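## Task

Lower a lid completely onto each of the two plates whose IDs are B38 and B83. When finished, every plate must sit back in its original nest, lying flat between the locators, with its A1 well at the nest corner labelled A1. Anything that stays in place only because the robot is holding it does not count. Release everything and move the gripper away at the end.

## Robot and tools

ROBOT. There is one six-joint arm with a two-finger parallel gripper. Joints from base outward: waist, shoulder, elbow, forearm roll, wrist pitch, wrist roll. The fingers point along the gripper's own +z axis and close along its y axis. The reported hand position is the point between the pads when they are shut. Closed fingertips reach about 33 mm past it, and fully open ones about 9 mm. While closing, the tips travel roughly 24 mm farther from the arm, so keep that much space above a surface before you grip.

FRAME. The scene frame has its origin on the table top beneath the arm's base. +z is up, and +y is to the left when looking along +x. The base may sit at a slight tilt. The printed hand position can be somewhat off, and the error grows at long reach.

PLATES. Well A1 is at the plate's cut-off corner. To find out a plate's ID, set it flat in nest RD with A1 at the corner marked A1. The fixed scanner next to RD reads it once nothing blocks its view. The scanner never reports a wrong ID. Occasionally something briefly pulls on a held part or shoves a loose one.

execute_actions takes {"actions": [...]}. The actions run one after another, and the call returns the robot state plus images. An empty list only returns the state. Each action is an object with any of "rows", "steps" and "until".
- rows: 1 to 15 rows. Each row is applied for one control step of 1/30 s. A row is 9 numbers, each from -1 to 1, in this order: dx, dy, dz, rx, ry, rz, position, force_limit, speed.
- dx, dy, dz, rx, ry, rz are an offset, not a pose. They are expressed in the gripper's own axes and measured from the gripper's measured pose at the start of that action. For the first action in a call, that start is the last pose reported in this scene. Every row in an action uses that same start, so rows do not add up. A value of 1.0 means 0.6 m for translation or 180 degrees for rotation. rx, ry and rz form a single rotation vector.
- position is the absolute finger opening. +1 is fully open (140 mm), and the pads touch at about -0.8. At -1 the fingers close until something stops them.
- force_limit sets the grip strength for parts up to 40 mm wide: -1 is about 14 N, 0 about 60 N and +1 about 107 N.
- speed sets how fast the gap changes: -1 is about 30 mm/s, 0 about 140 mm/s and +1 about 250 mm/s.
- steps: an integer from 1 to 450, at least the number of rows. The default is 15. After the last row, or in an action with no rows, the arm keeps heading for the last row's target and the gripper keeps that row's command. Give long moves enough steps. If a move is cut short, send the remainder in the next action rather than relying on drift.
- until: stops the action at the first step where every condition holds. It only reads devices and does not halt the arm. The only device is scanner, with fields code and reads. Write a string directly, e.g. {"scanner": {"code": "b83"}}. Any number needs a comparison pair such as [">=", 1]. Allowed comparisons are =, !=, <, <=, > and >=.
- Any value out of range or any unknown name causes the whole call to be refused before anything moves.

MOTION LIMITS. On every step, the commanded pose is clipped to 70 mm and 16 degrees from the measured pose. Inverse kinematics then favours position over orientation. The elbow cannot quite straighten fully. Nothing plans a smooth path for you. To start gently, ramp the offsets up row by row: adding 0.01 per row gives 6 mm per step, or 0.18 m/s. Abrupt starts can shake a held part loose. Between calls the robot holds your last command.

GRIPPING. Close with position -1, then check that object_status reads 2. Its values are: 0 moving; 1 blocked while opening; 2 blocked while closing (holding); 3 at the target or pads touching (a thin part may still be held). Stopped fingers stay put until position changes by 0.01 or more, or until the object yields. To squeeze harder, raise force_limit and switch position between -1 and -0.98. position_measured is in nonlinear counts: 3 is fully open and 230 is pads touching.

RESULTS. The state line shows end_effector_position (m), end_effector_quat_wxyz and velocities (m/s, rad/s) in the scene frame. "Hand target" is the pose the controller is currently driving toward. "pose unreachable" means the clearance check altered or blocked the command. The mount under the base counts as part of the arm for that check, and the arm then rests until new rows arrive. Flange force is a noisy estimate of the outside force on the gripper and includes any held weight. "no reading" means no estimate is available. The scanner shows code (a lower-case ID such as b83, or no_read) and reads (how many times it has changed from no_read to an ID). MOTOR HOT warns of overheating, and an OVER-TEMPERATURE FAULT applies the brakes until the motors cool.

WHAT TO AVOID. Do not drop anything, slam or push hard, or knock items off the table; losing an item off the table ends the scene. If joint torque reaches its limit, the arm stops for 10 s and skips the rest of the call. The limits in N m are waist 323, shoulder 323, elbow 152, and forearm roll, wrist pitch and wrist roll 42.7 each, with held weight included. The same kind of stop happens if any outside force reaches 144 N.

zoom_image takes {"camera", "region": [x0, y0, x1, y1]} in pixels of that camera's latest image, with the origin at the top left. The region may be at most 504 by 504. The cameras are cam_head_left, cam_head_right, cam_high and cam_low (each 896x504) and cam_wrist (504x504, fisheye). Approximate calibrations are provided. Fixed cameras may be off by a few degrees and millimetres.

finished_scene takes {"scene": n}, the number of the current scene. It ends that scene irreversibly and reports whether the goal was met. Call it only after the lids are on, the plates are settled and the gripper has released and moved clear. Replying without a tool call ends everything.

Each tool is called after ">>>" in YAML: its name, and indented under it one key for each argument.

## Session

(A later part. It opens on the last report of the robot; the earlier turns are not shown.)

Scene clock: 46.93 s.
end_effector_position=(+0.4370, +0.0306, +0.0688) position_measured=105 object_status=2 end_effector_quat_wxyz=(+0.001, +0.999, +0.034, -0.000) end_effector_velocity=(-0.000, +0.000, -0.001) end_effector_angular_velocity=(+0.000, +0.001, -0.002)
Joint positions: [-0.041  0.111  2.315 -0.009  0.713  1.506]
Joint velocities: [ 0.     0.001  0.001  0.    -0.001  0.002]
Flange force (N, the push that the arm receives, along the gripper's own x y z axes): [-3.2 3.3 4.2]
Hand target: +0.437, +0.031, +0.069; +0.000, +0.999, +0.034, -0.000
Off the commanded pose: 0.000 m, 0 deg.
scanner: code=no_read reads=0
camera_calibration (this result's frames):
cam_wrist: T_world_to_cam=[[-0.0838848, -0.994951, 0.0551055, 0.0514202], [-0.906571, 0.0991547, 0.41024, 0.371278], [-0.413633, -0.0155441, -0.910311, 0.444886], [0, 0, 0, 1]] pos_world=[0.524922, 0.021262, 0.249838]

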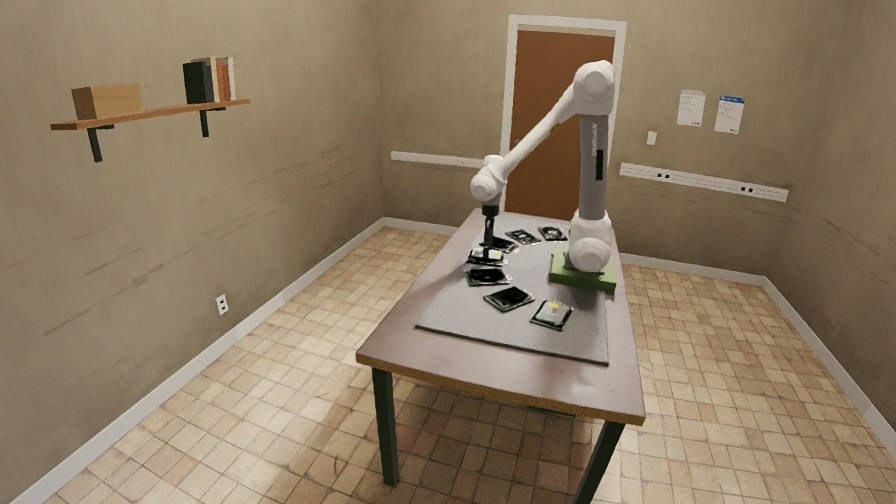

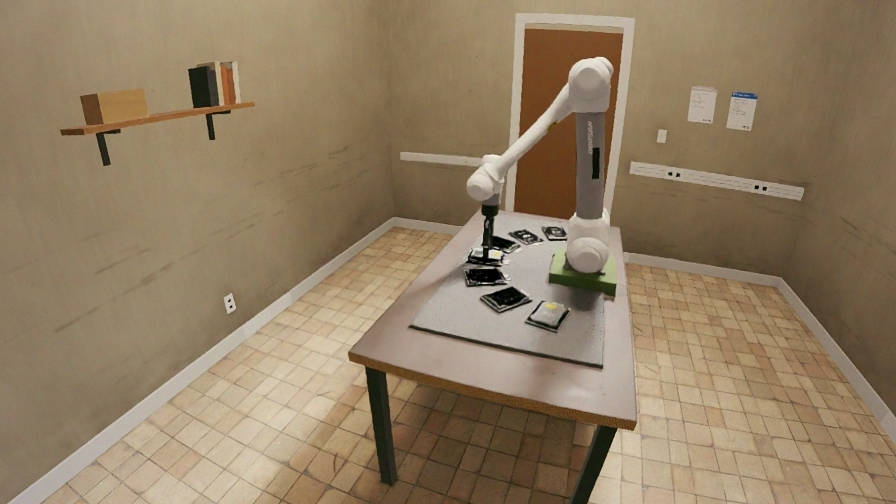

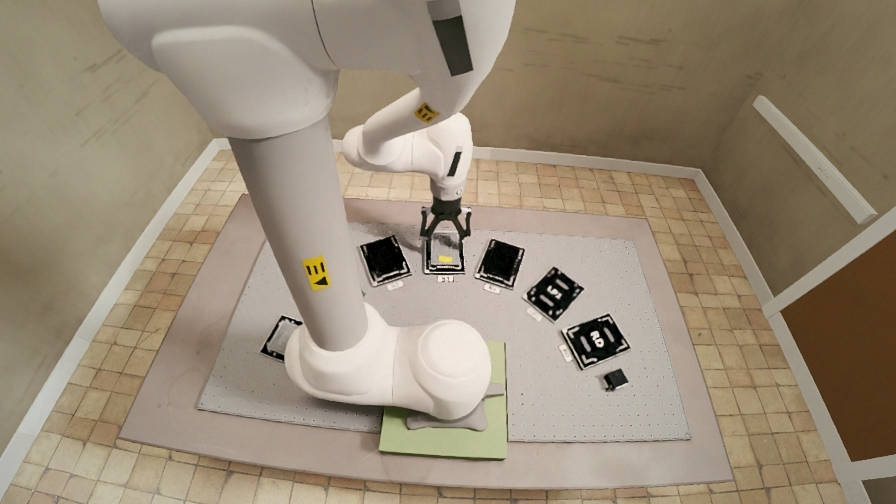

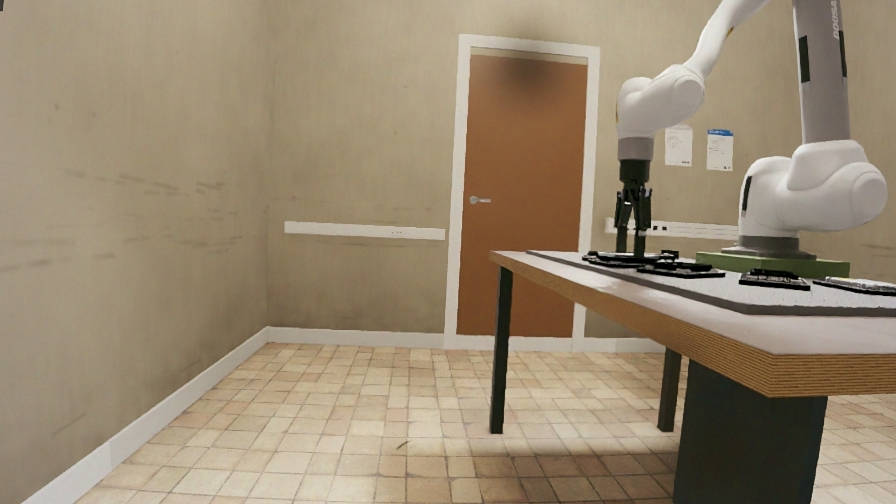

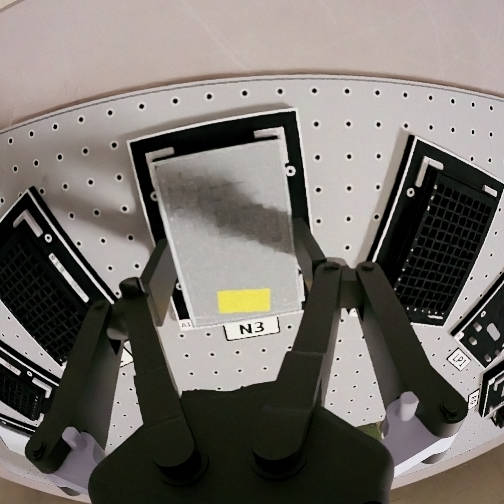

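>>> execute_actions:
  actions:
    - {"rows": [[0, 0, 0.0018, 0, 0, 0, -1, 0, -0.4]], "steps": 1}

Scene clock: 47.30 s.
end_effector_position=(+0.4370, +0.0306, +0.0687) position_measured=105 object_status=2 end_effector_quat_wxyz=(+0.001, +0.999, +0.034, -0.000) end_effector_velocity=(+0.002, +0.000, -0.007) end_effector_angular_velocity=(+0.001, -0.004, -0.002)
Joint positions: [-0.041  0.111  2.315 -0.009  0.712  1.506]
Joint velocities: [-0.     0.012  0.004  0.001 -0.021  0.002]
Flange force (N, the push that the arm receives, along the gripper's own x y z axes): [-2.4 -1.4 5.0]
Hand target: +0.437, +0.031, +0.068; +0.001, +0.999, +0.034, -0.000
Off the commanded pose: 0.001 m, 0 deg.
scanner: code=no_read reads=0
camera_calibration (this result's frames):
cam_wrist: T_world_to_cam=[[-0.0837271, -0.994964, 0.0551012, 0.0514278], [-0.906597, 0.0990088, 0.410218, 0.371333], [-0.413608, -0.0156082, -0.910321, 0.444792], [0, 0, 0, 1]] pos_world=[0.524925, 0.021346, 0.249742]

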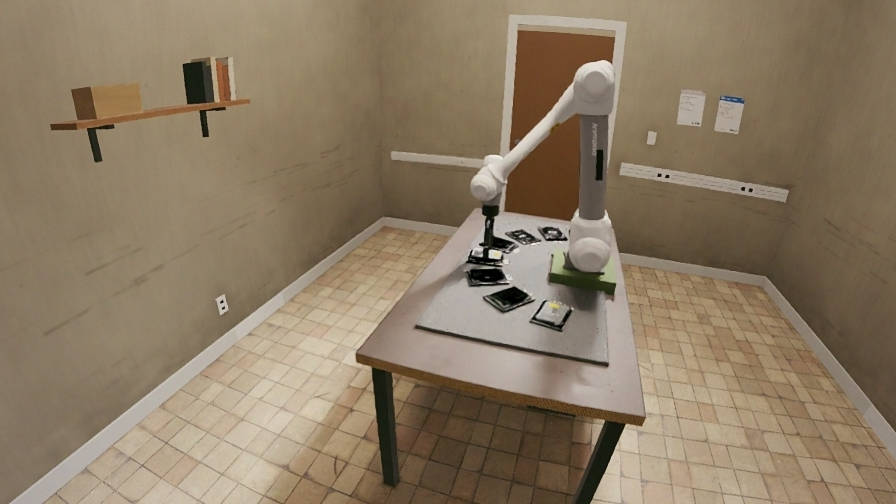

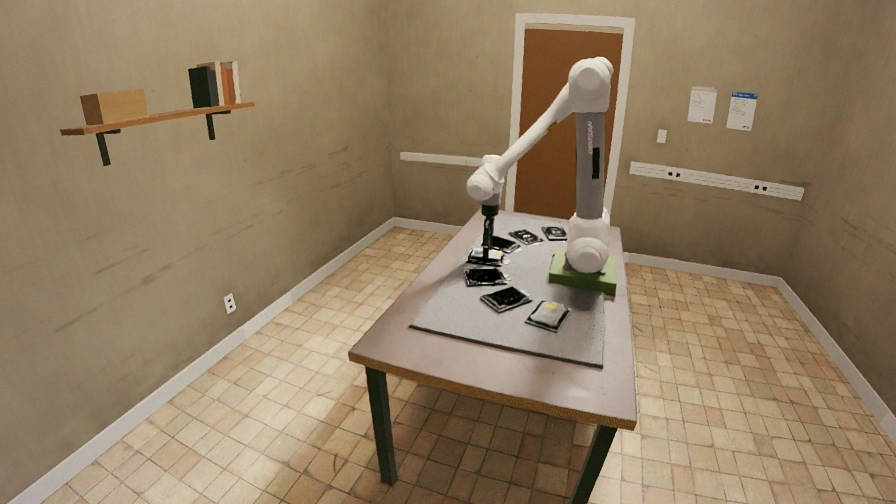

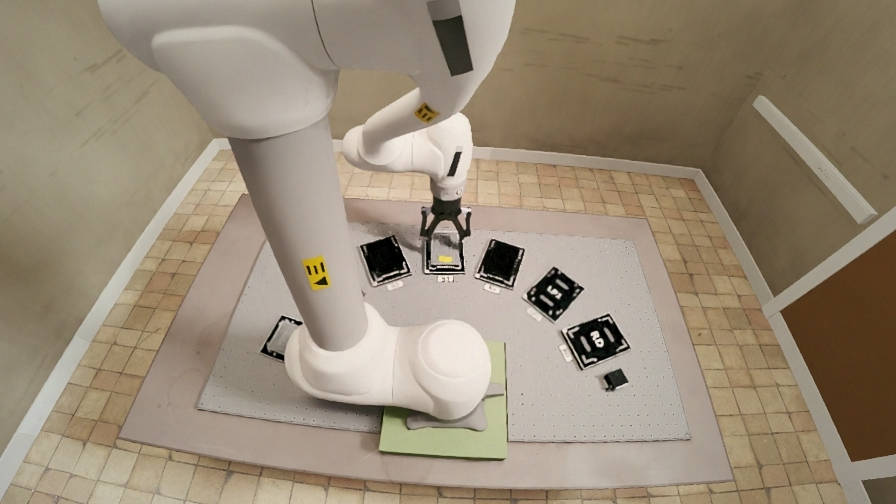

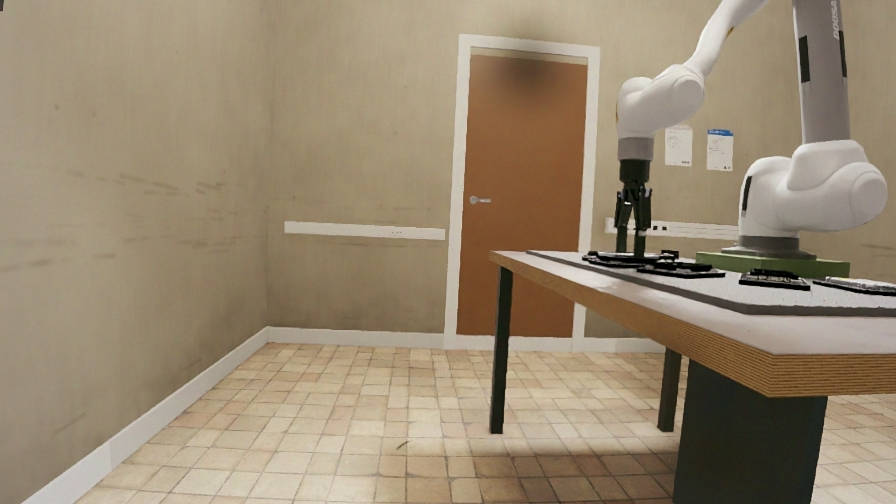

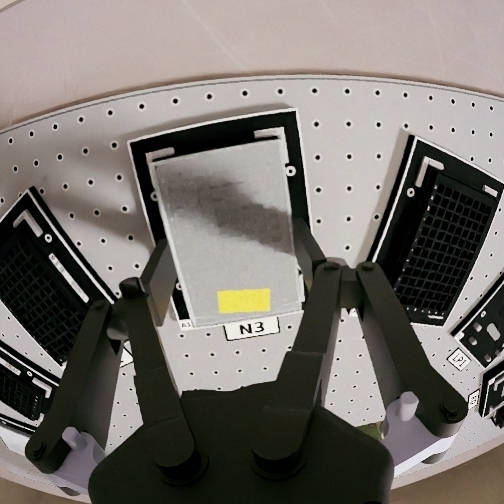

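>>> zoom_image:
  camera: "cam_wrist"
  region: [0, 175, 140, 315]

Region (0, 175, 140, 315) of cam_wrist's 504x504 image, scaled by 3.600, with more detail than that image has.

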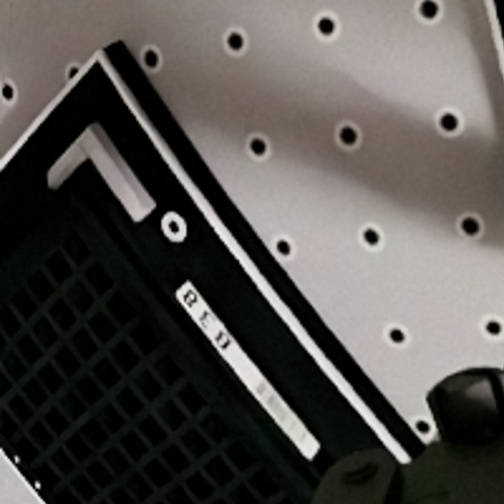

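>>> execute_actions:
  actions: []

Scene clock: 47.80 s.
end_effector_position=(+0.4369, +0.0306, +0.0677) position_measured=105 object_status=2 end_effector_quat_wxyz=(+0.001, +0.999, +0.034, -0.000) end_effector_velocity=(-0.000, -0.000, +0.000) end_effector_angular_velocity=(-0.000, -0.000, -0.001)
Joint positions: [-0.041  0.113  2.315 -0.009  0.71   1.506]
Joint velocities: [-0.001 -0.     0.    -0.    -0.     0.001]
Flange force (N, the push that the arm receives, along the gripper's own x y z axes): [-3.4 -4.4 1.6]
Hand target: +0.437, +0.031, +0.068; +0.001, +0.999, +0.034, -0.000
Off the commanded pose: 0.000 m, 0 deg.
scanner: code=no_read reads=0
camera_calibration (this result's frames):
cam_wrist: T_world_to_cam=[[-0.0838658, -0.994953, 0.055088, 0.051493], [-0.90657, 0.0991302, 0.410248, 0.371714], [-0.413639, -0.0155353, -0.910308, 0.443908], [0, 0, 0, 1]] pos_world=[0.524921, 0.0212813, 0.248762]

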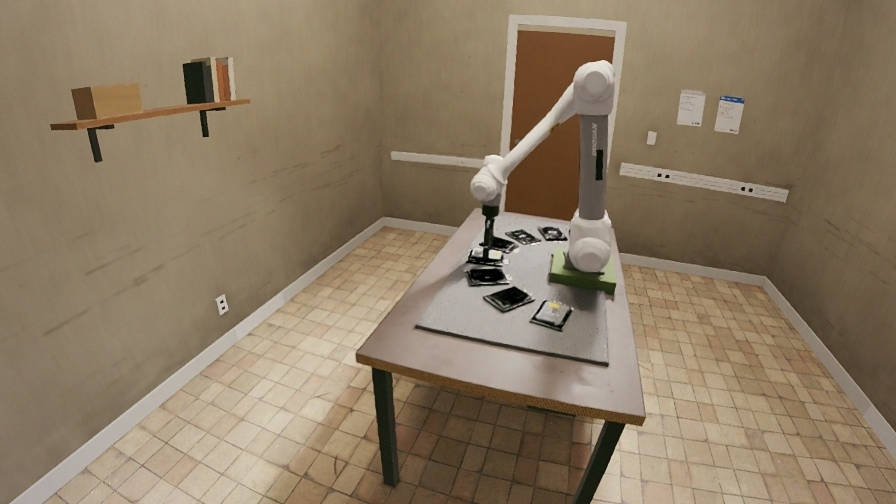

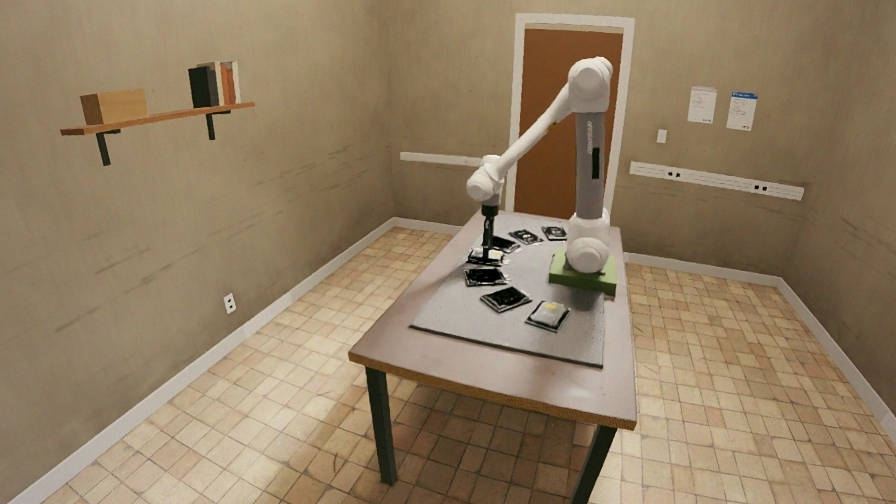

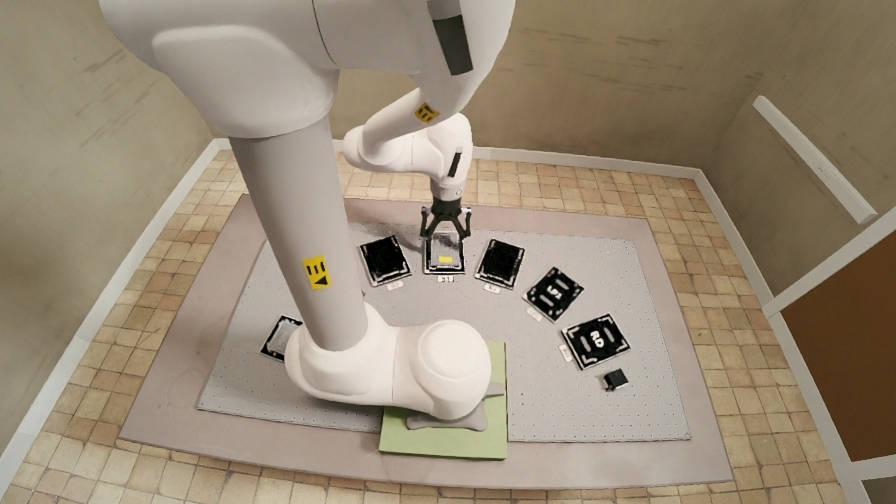

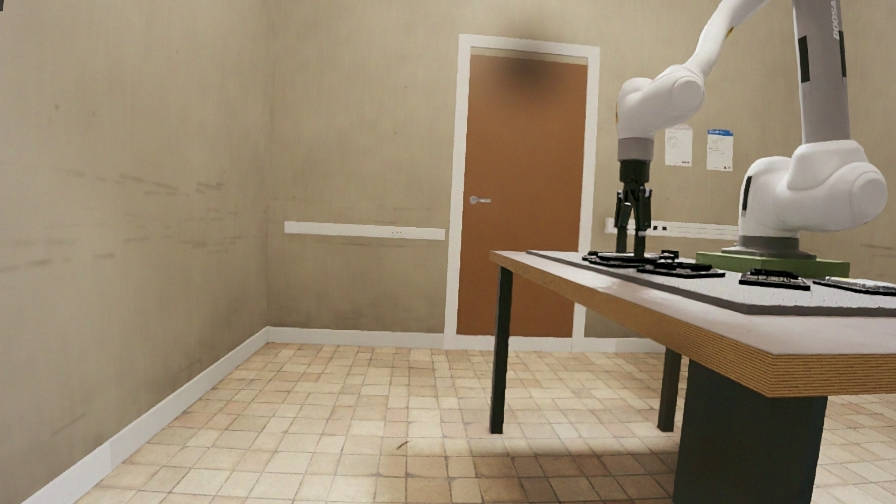

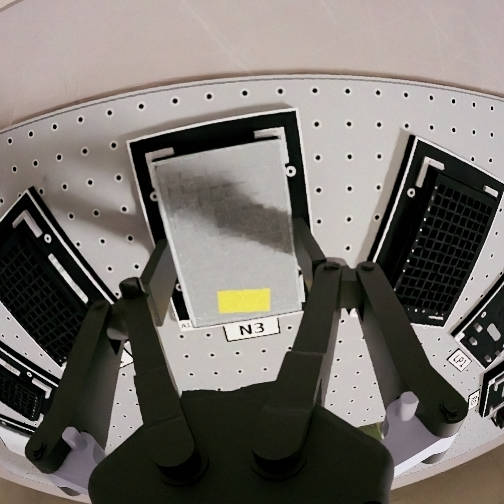

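>>> execute_actions:
  actions: []

Scene clock: 47.87 s.
end_effector_position=(+0.4369, +0.0306, +0.0677) position_measured=105 object_status=2 end_effector_quat_wxyz=(+0.001, +0.999, +0.034, -0.000) end_effector_velocity=(-0.000, -0.000, -0.000) end_effector_angular_velocity=(+0.000, +0.001, -0.000)
Joint positions: [-0.041  0.113  2.315 -0.009  0.71   1.506]
Joint velocities: [-0.     0.     0.     0.     0.    -0.001]
Flange force (N, the push that the arm receives, along the gripper's own x y z axes): [-0.9 0.8 4.8]
Hand target: +0.437, +0.031, +0.068; +0.001, +0.999, +0.034, -0.000
Off the commanded pose: 0.000 m, 0 deg.
scanner: code=no_read reads=0
camera_calibration (this result's frames):
cam_wrist: T_world_to_cam=[[-0.0838811, -0.994952, 0.0550881, 0.0514932], [-0.906569, 0.0991442, 0.410248, 0.371714], [-0.413639, -0.0155291, -0.910309, 0.443908], [0, 0, 0, 1]] pos_world=[0.524921, 0.0212735, 0.248761]

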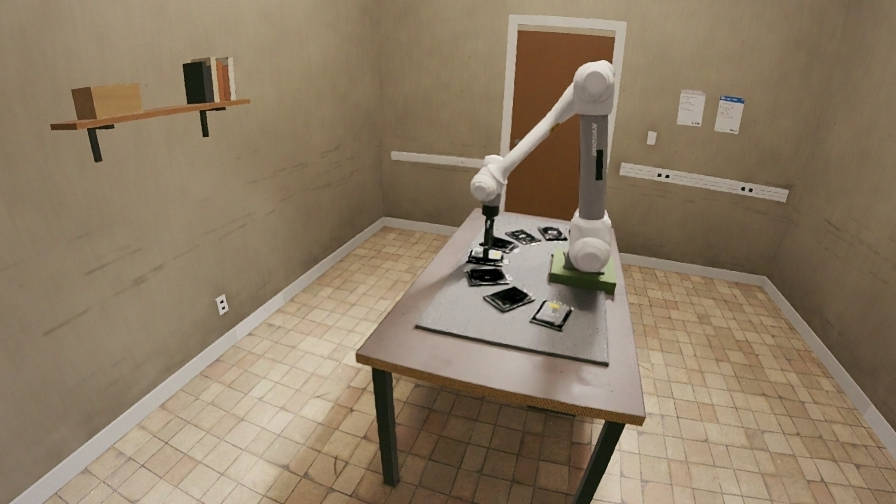

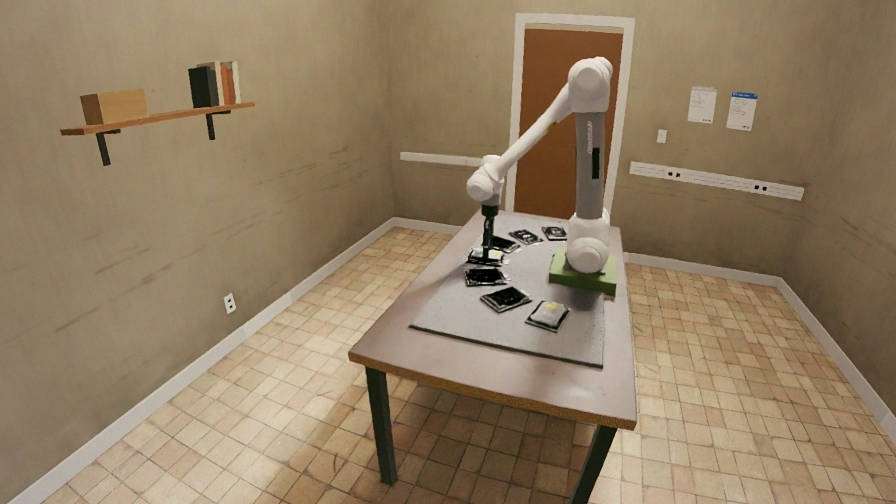

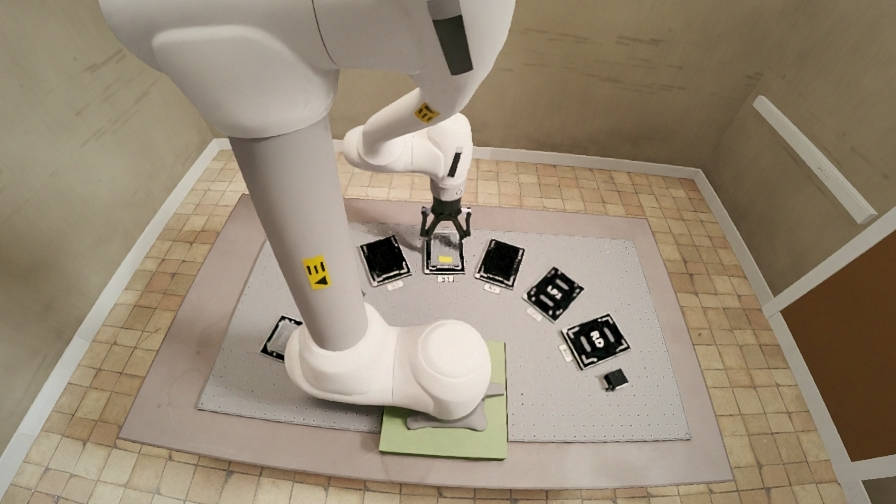

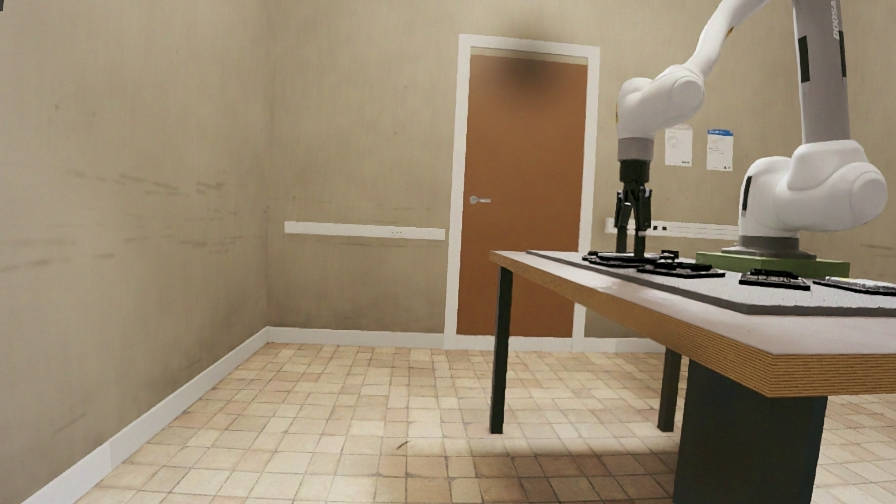

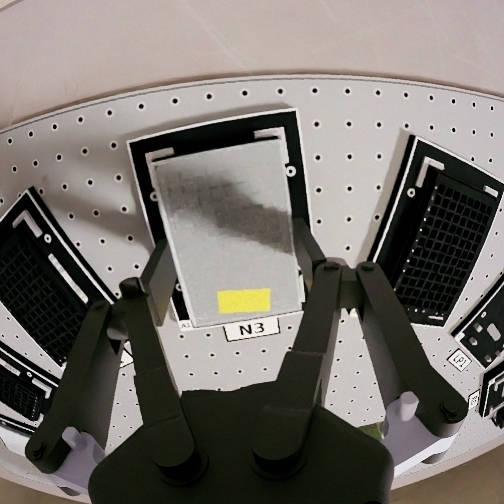

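>>> execute_actions:
  actions:
    - {"rows": [[0.0001, 0, 0.0018, 0, 0, 0, -1, 0, -0.4]], "steps": 1}

Scene clock: 47.93 s.
end_effector_position=(+0.4370, +0.0306, +0.0676) position_measured=105 object_status=2 end_effector_quat_wxyz=(+0.001, +0.999, +0.034, -0.000) end_effector_velocity=(+0.002, -0.000, -0.007) end_effector_angular_velocity=(-0.001, -0.005, +0.004)
Joint positions: [-0.041  0.113  2.315 -0.009  0.71   1.506]
Joint velocities: [ 0.001  0.012  0.004 -0.002 -0.021 -0.002]
Flange force (N, the push that the arm receives, along the gripper's own x y z axes): [-0.1 1.3 6.4]
Hand target: +0.437, +0.031, +0.067; +0.001, +0.999, +0.034, -0.000
Off the commanded pose: 0.001 m, 0 deg.
scanner: code=no_read reads=0
camera_calibration (this result's frames):
cam_wrist: T_world_to_cam=[[-0.0838909, -0.994951, 0.0550849, 0.0515011], [-0.906577, 0.0991515, 0.410229, 0.371764], [-0.413619, -0.0155242, -0.910318, 0.443833], [0, 0, 0, 1]] pos_world=[0.524931, 0.0212703, 0.248684]

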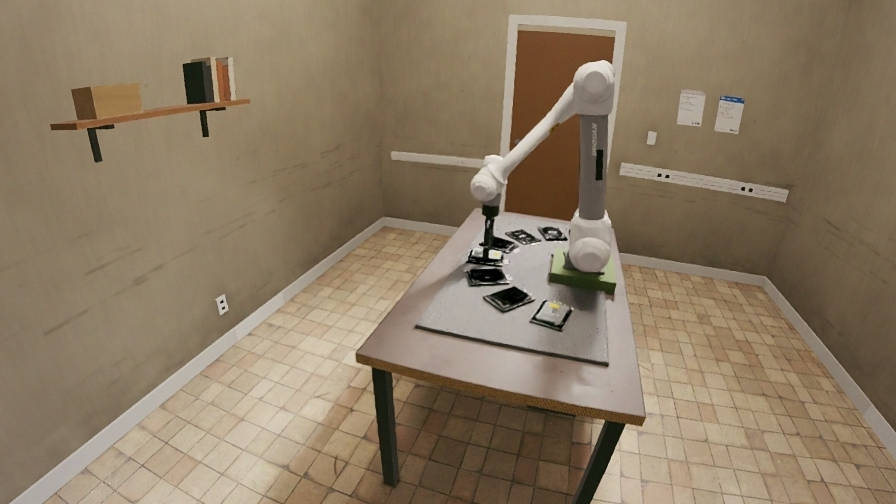

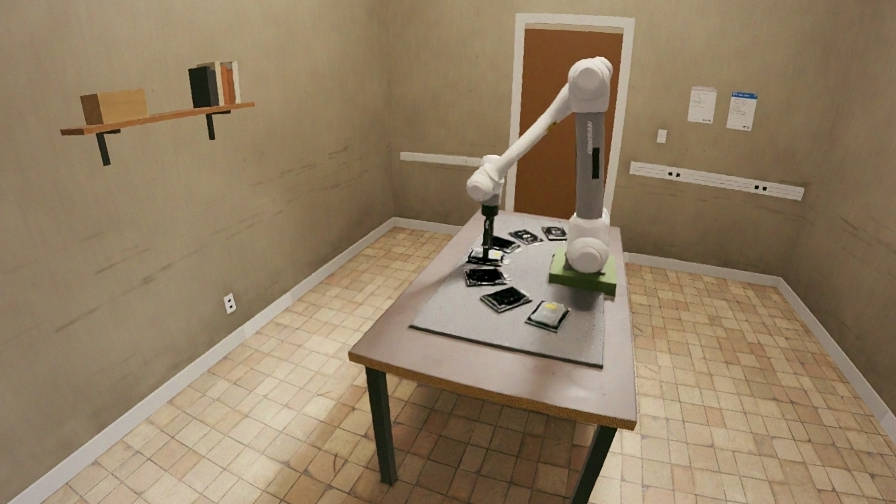

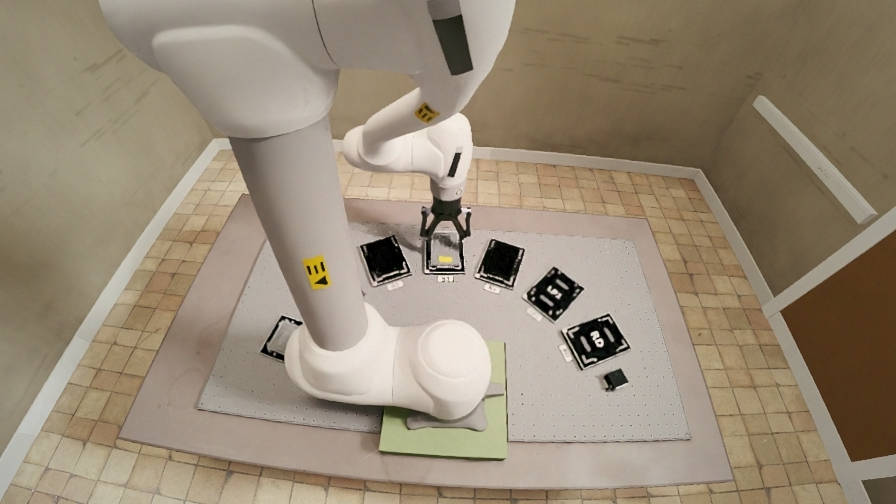

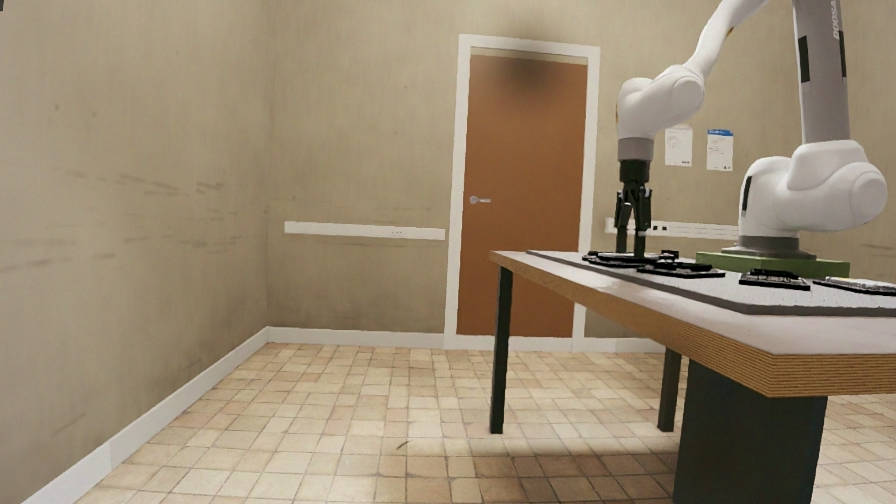

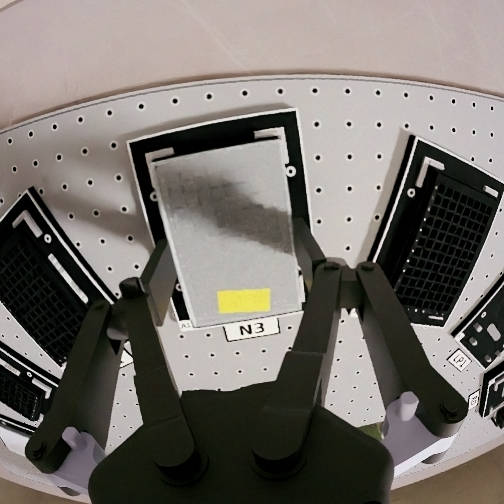

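>>> execute_actions:
  actions: []

Scene clock: 48.37 s.
end_effector_position=(+0.4370, +0.0306, +0.0666) position_measured=105 object_status=2 end_effector_quat_wxyz=(+0.000, +0.999, +0.034, -0.000) end_effector_velocity=(+0.000, -0.000, +0.000) end_effector_angular_velocity=(-0.001, -0.000, +0.001)
Joint positions: [-0.041  0.115  2.316 -0.009  0.707  1.506]
Joint velocities: [ 0.    -0.    -0.    -0.001  0.     0.   ]
Flange force (N, the push that the arm receives, along the gripper's own x y z axes): [0.2 4.8 7.0]
Hand target: +0.437, +0.031, +0.067; +0.001, +0.999, +0.034, -0.000
Off the commanded pose: 0.000 m, 0 deg.
scanner: code=no_read reads=0
camera_calibration (this result's frames):
cam_wrist: T_world_to_cam=[[-0.0839014, -0.994951, 0.0550707, 0.0515748], [-0.906564, 0.0991557, 0.410256, 0.372204], [-0.413645, -0.0155041, -0.910306, 0.442955], [0, 0, 0, 1]] pos_world=[0.52498, 0.0212759, 0.247686]

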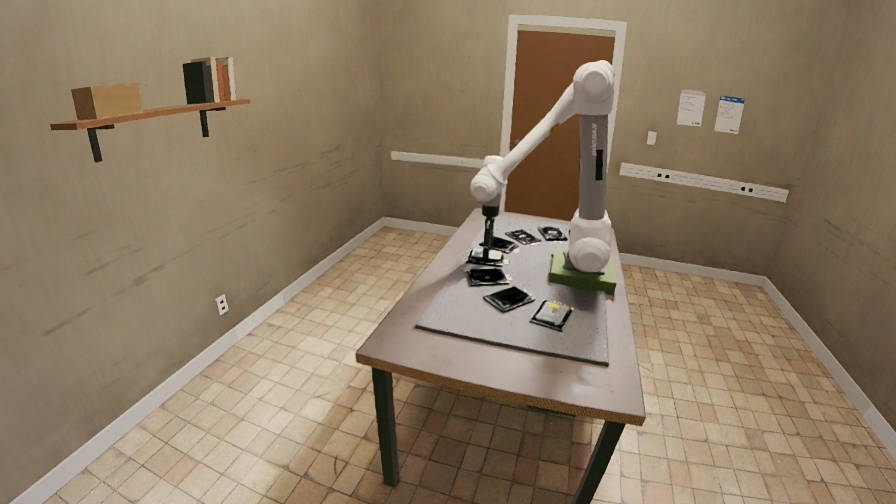

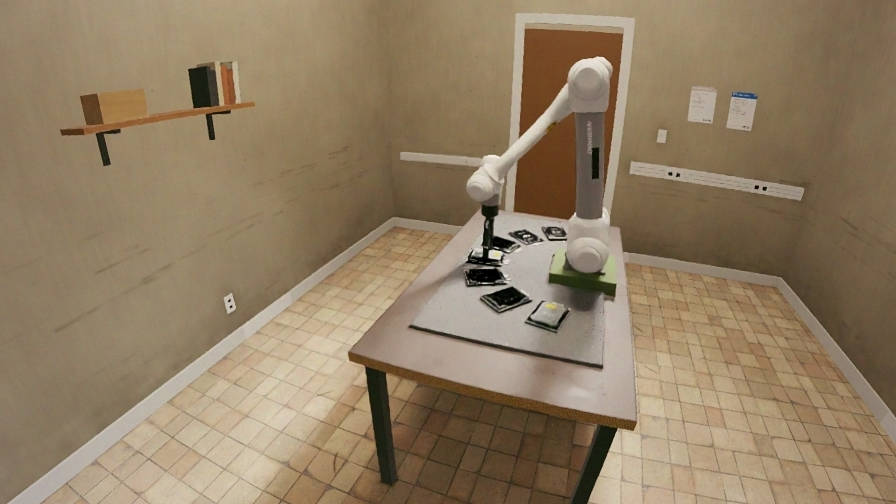

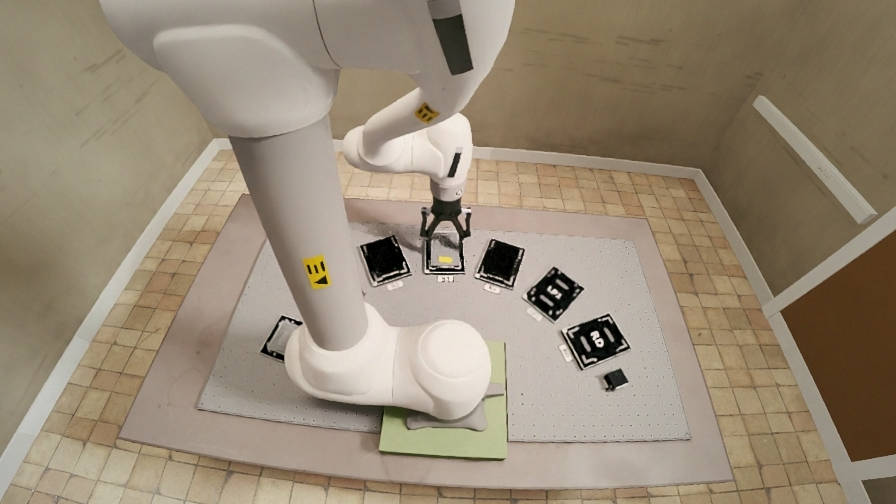

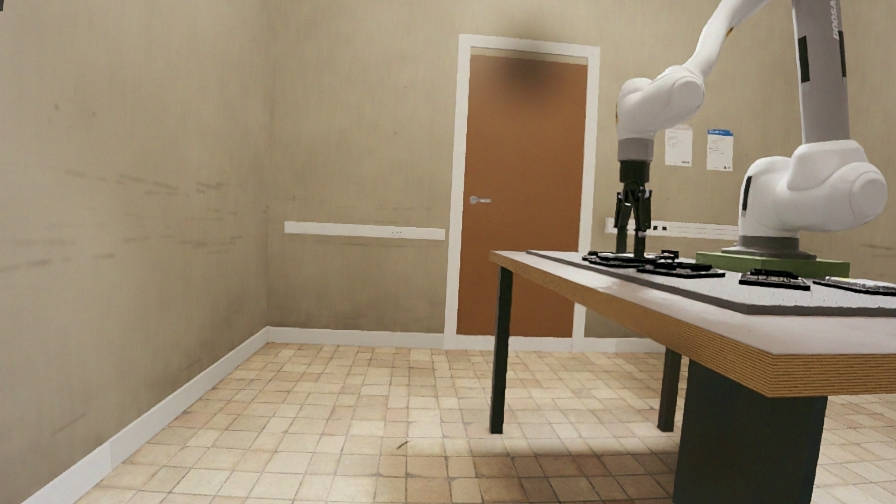

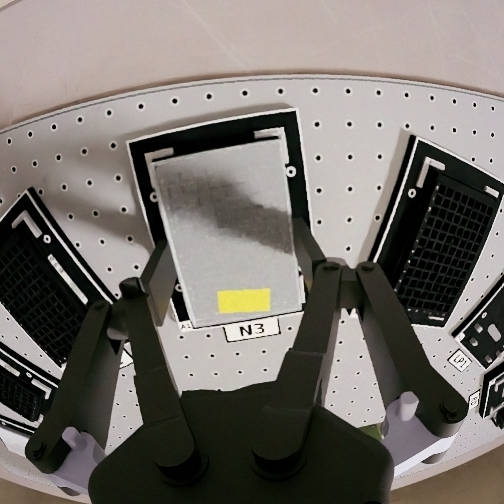

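>>> execute_actions:
  actions:
    - {"rows": [[0, 0, 0.0018, 0, 0, 0, -1, 0, -0.4]], "steps": 1}

>>> zoom_image:
  camera: "cam_high"
  region: [510, 255, 600, 335]

Scene clock: 48.50 s.
end_effector_position=(+0.4370, +0.0306, +0.0665) position_measured=105 object_status=2 end_effector_quat_wxyz=(+0.000, +0.999, +0.034, -0.000) end_effector_velocity=(+0.002, +0.000, -0.007) end_effector_angular_velocity=(+0.001, -0.005, +0.001)
Joint positions: [-0.041  0.115  2.316 -0.009  0.707  1.506]
Joint velocities: [ 0.     0.012  0.004  0.001 -0.021 -0.001]
Flange force (N, the push that the arm receives, along the gripper's own x y z axes): [-3.1 1.7 5.5]
Hand target: +0.437, +0.031, +0.066; +0.000, +0.999, +0.034, -0.000
Off the commanded pose: 0.001 m, 0 deg.
scanner: code=no_read reads=0
camera_calibration (this result's frames):
cam_wrist: T_world_to_cam=[[-0.083903, -0.994951, 0.0550676, 0.0515817], [-0.906573, 0.0991555, 0.410235, 0.372251], [-0.413624, -0.0155028, -0.910316, 0.442878], [0, 0, 0, 1]] pos_world=[0.524986, 0.0212764, 0.247608]

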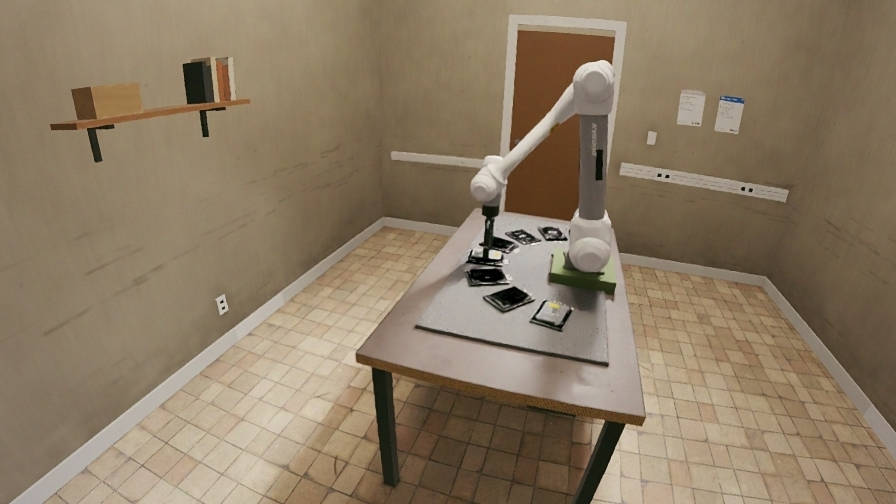

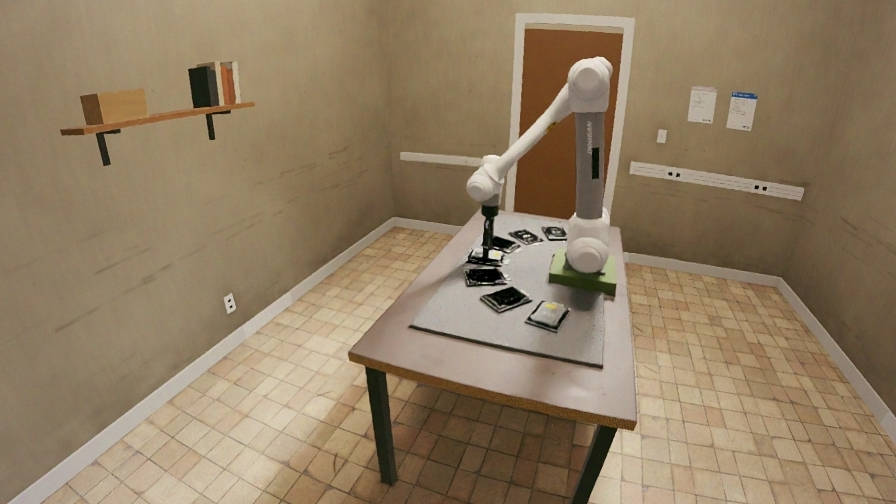

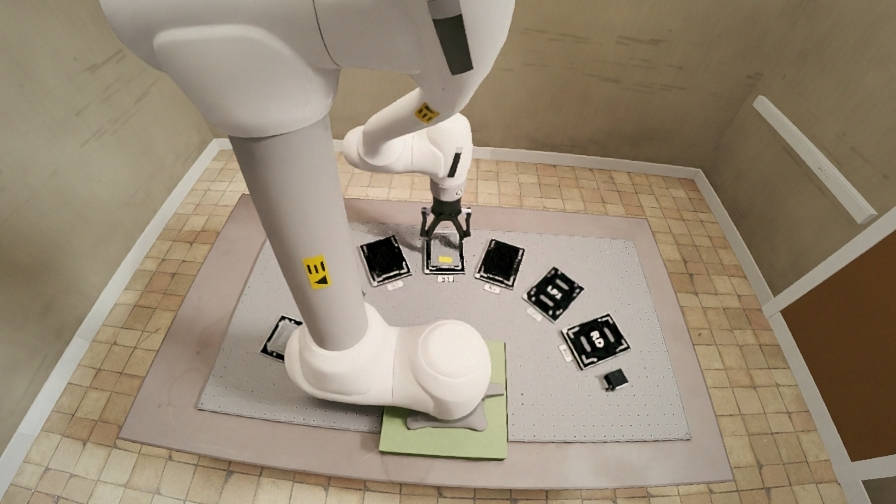

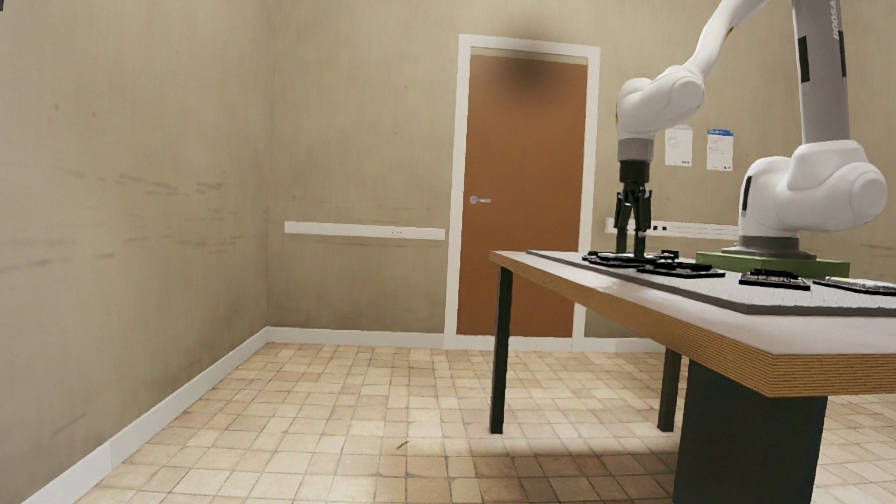

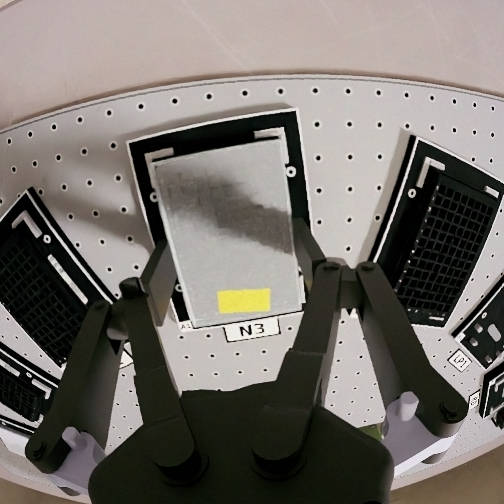

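Region (510, 255, 600, 335) of cam_high's 896x504 image, scaled by 5.600, with more detail than that image has.

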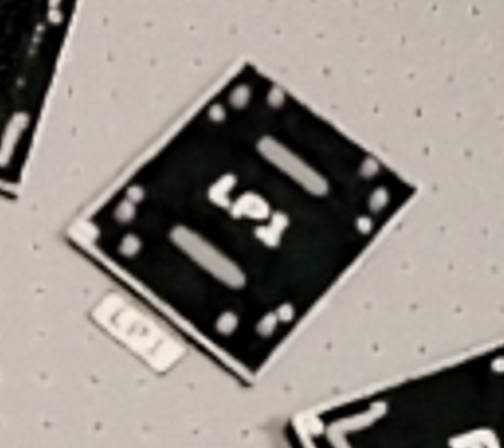

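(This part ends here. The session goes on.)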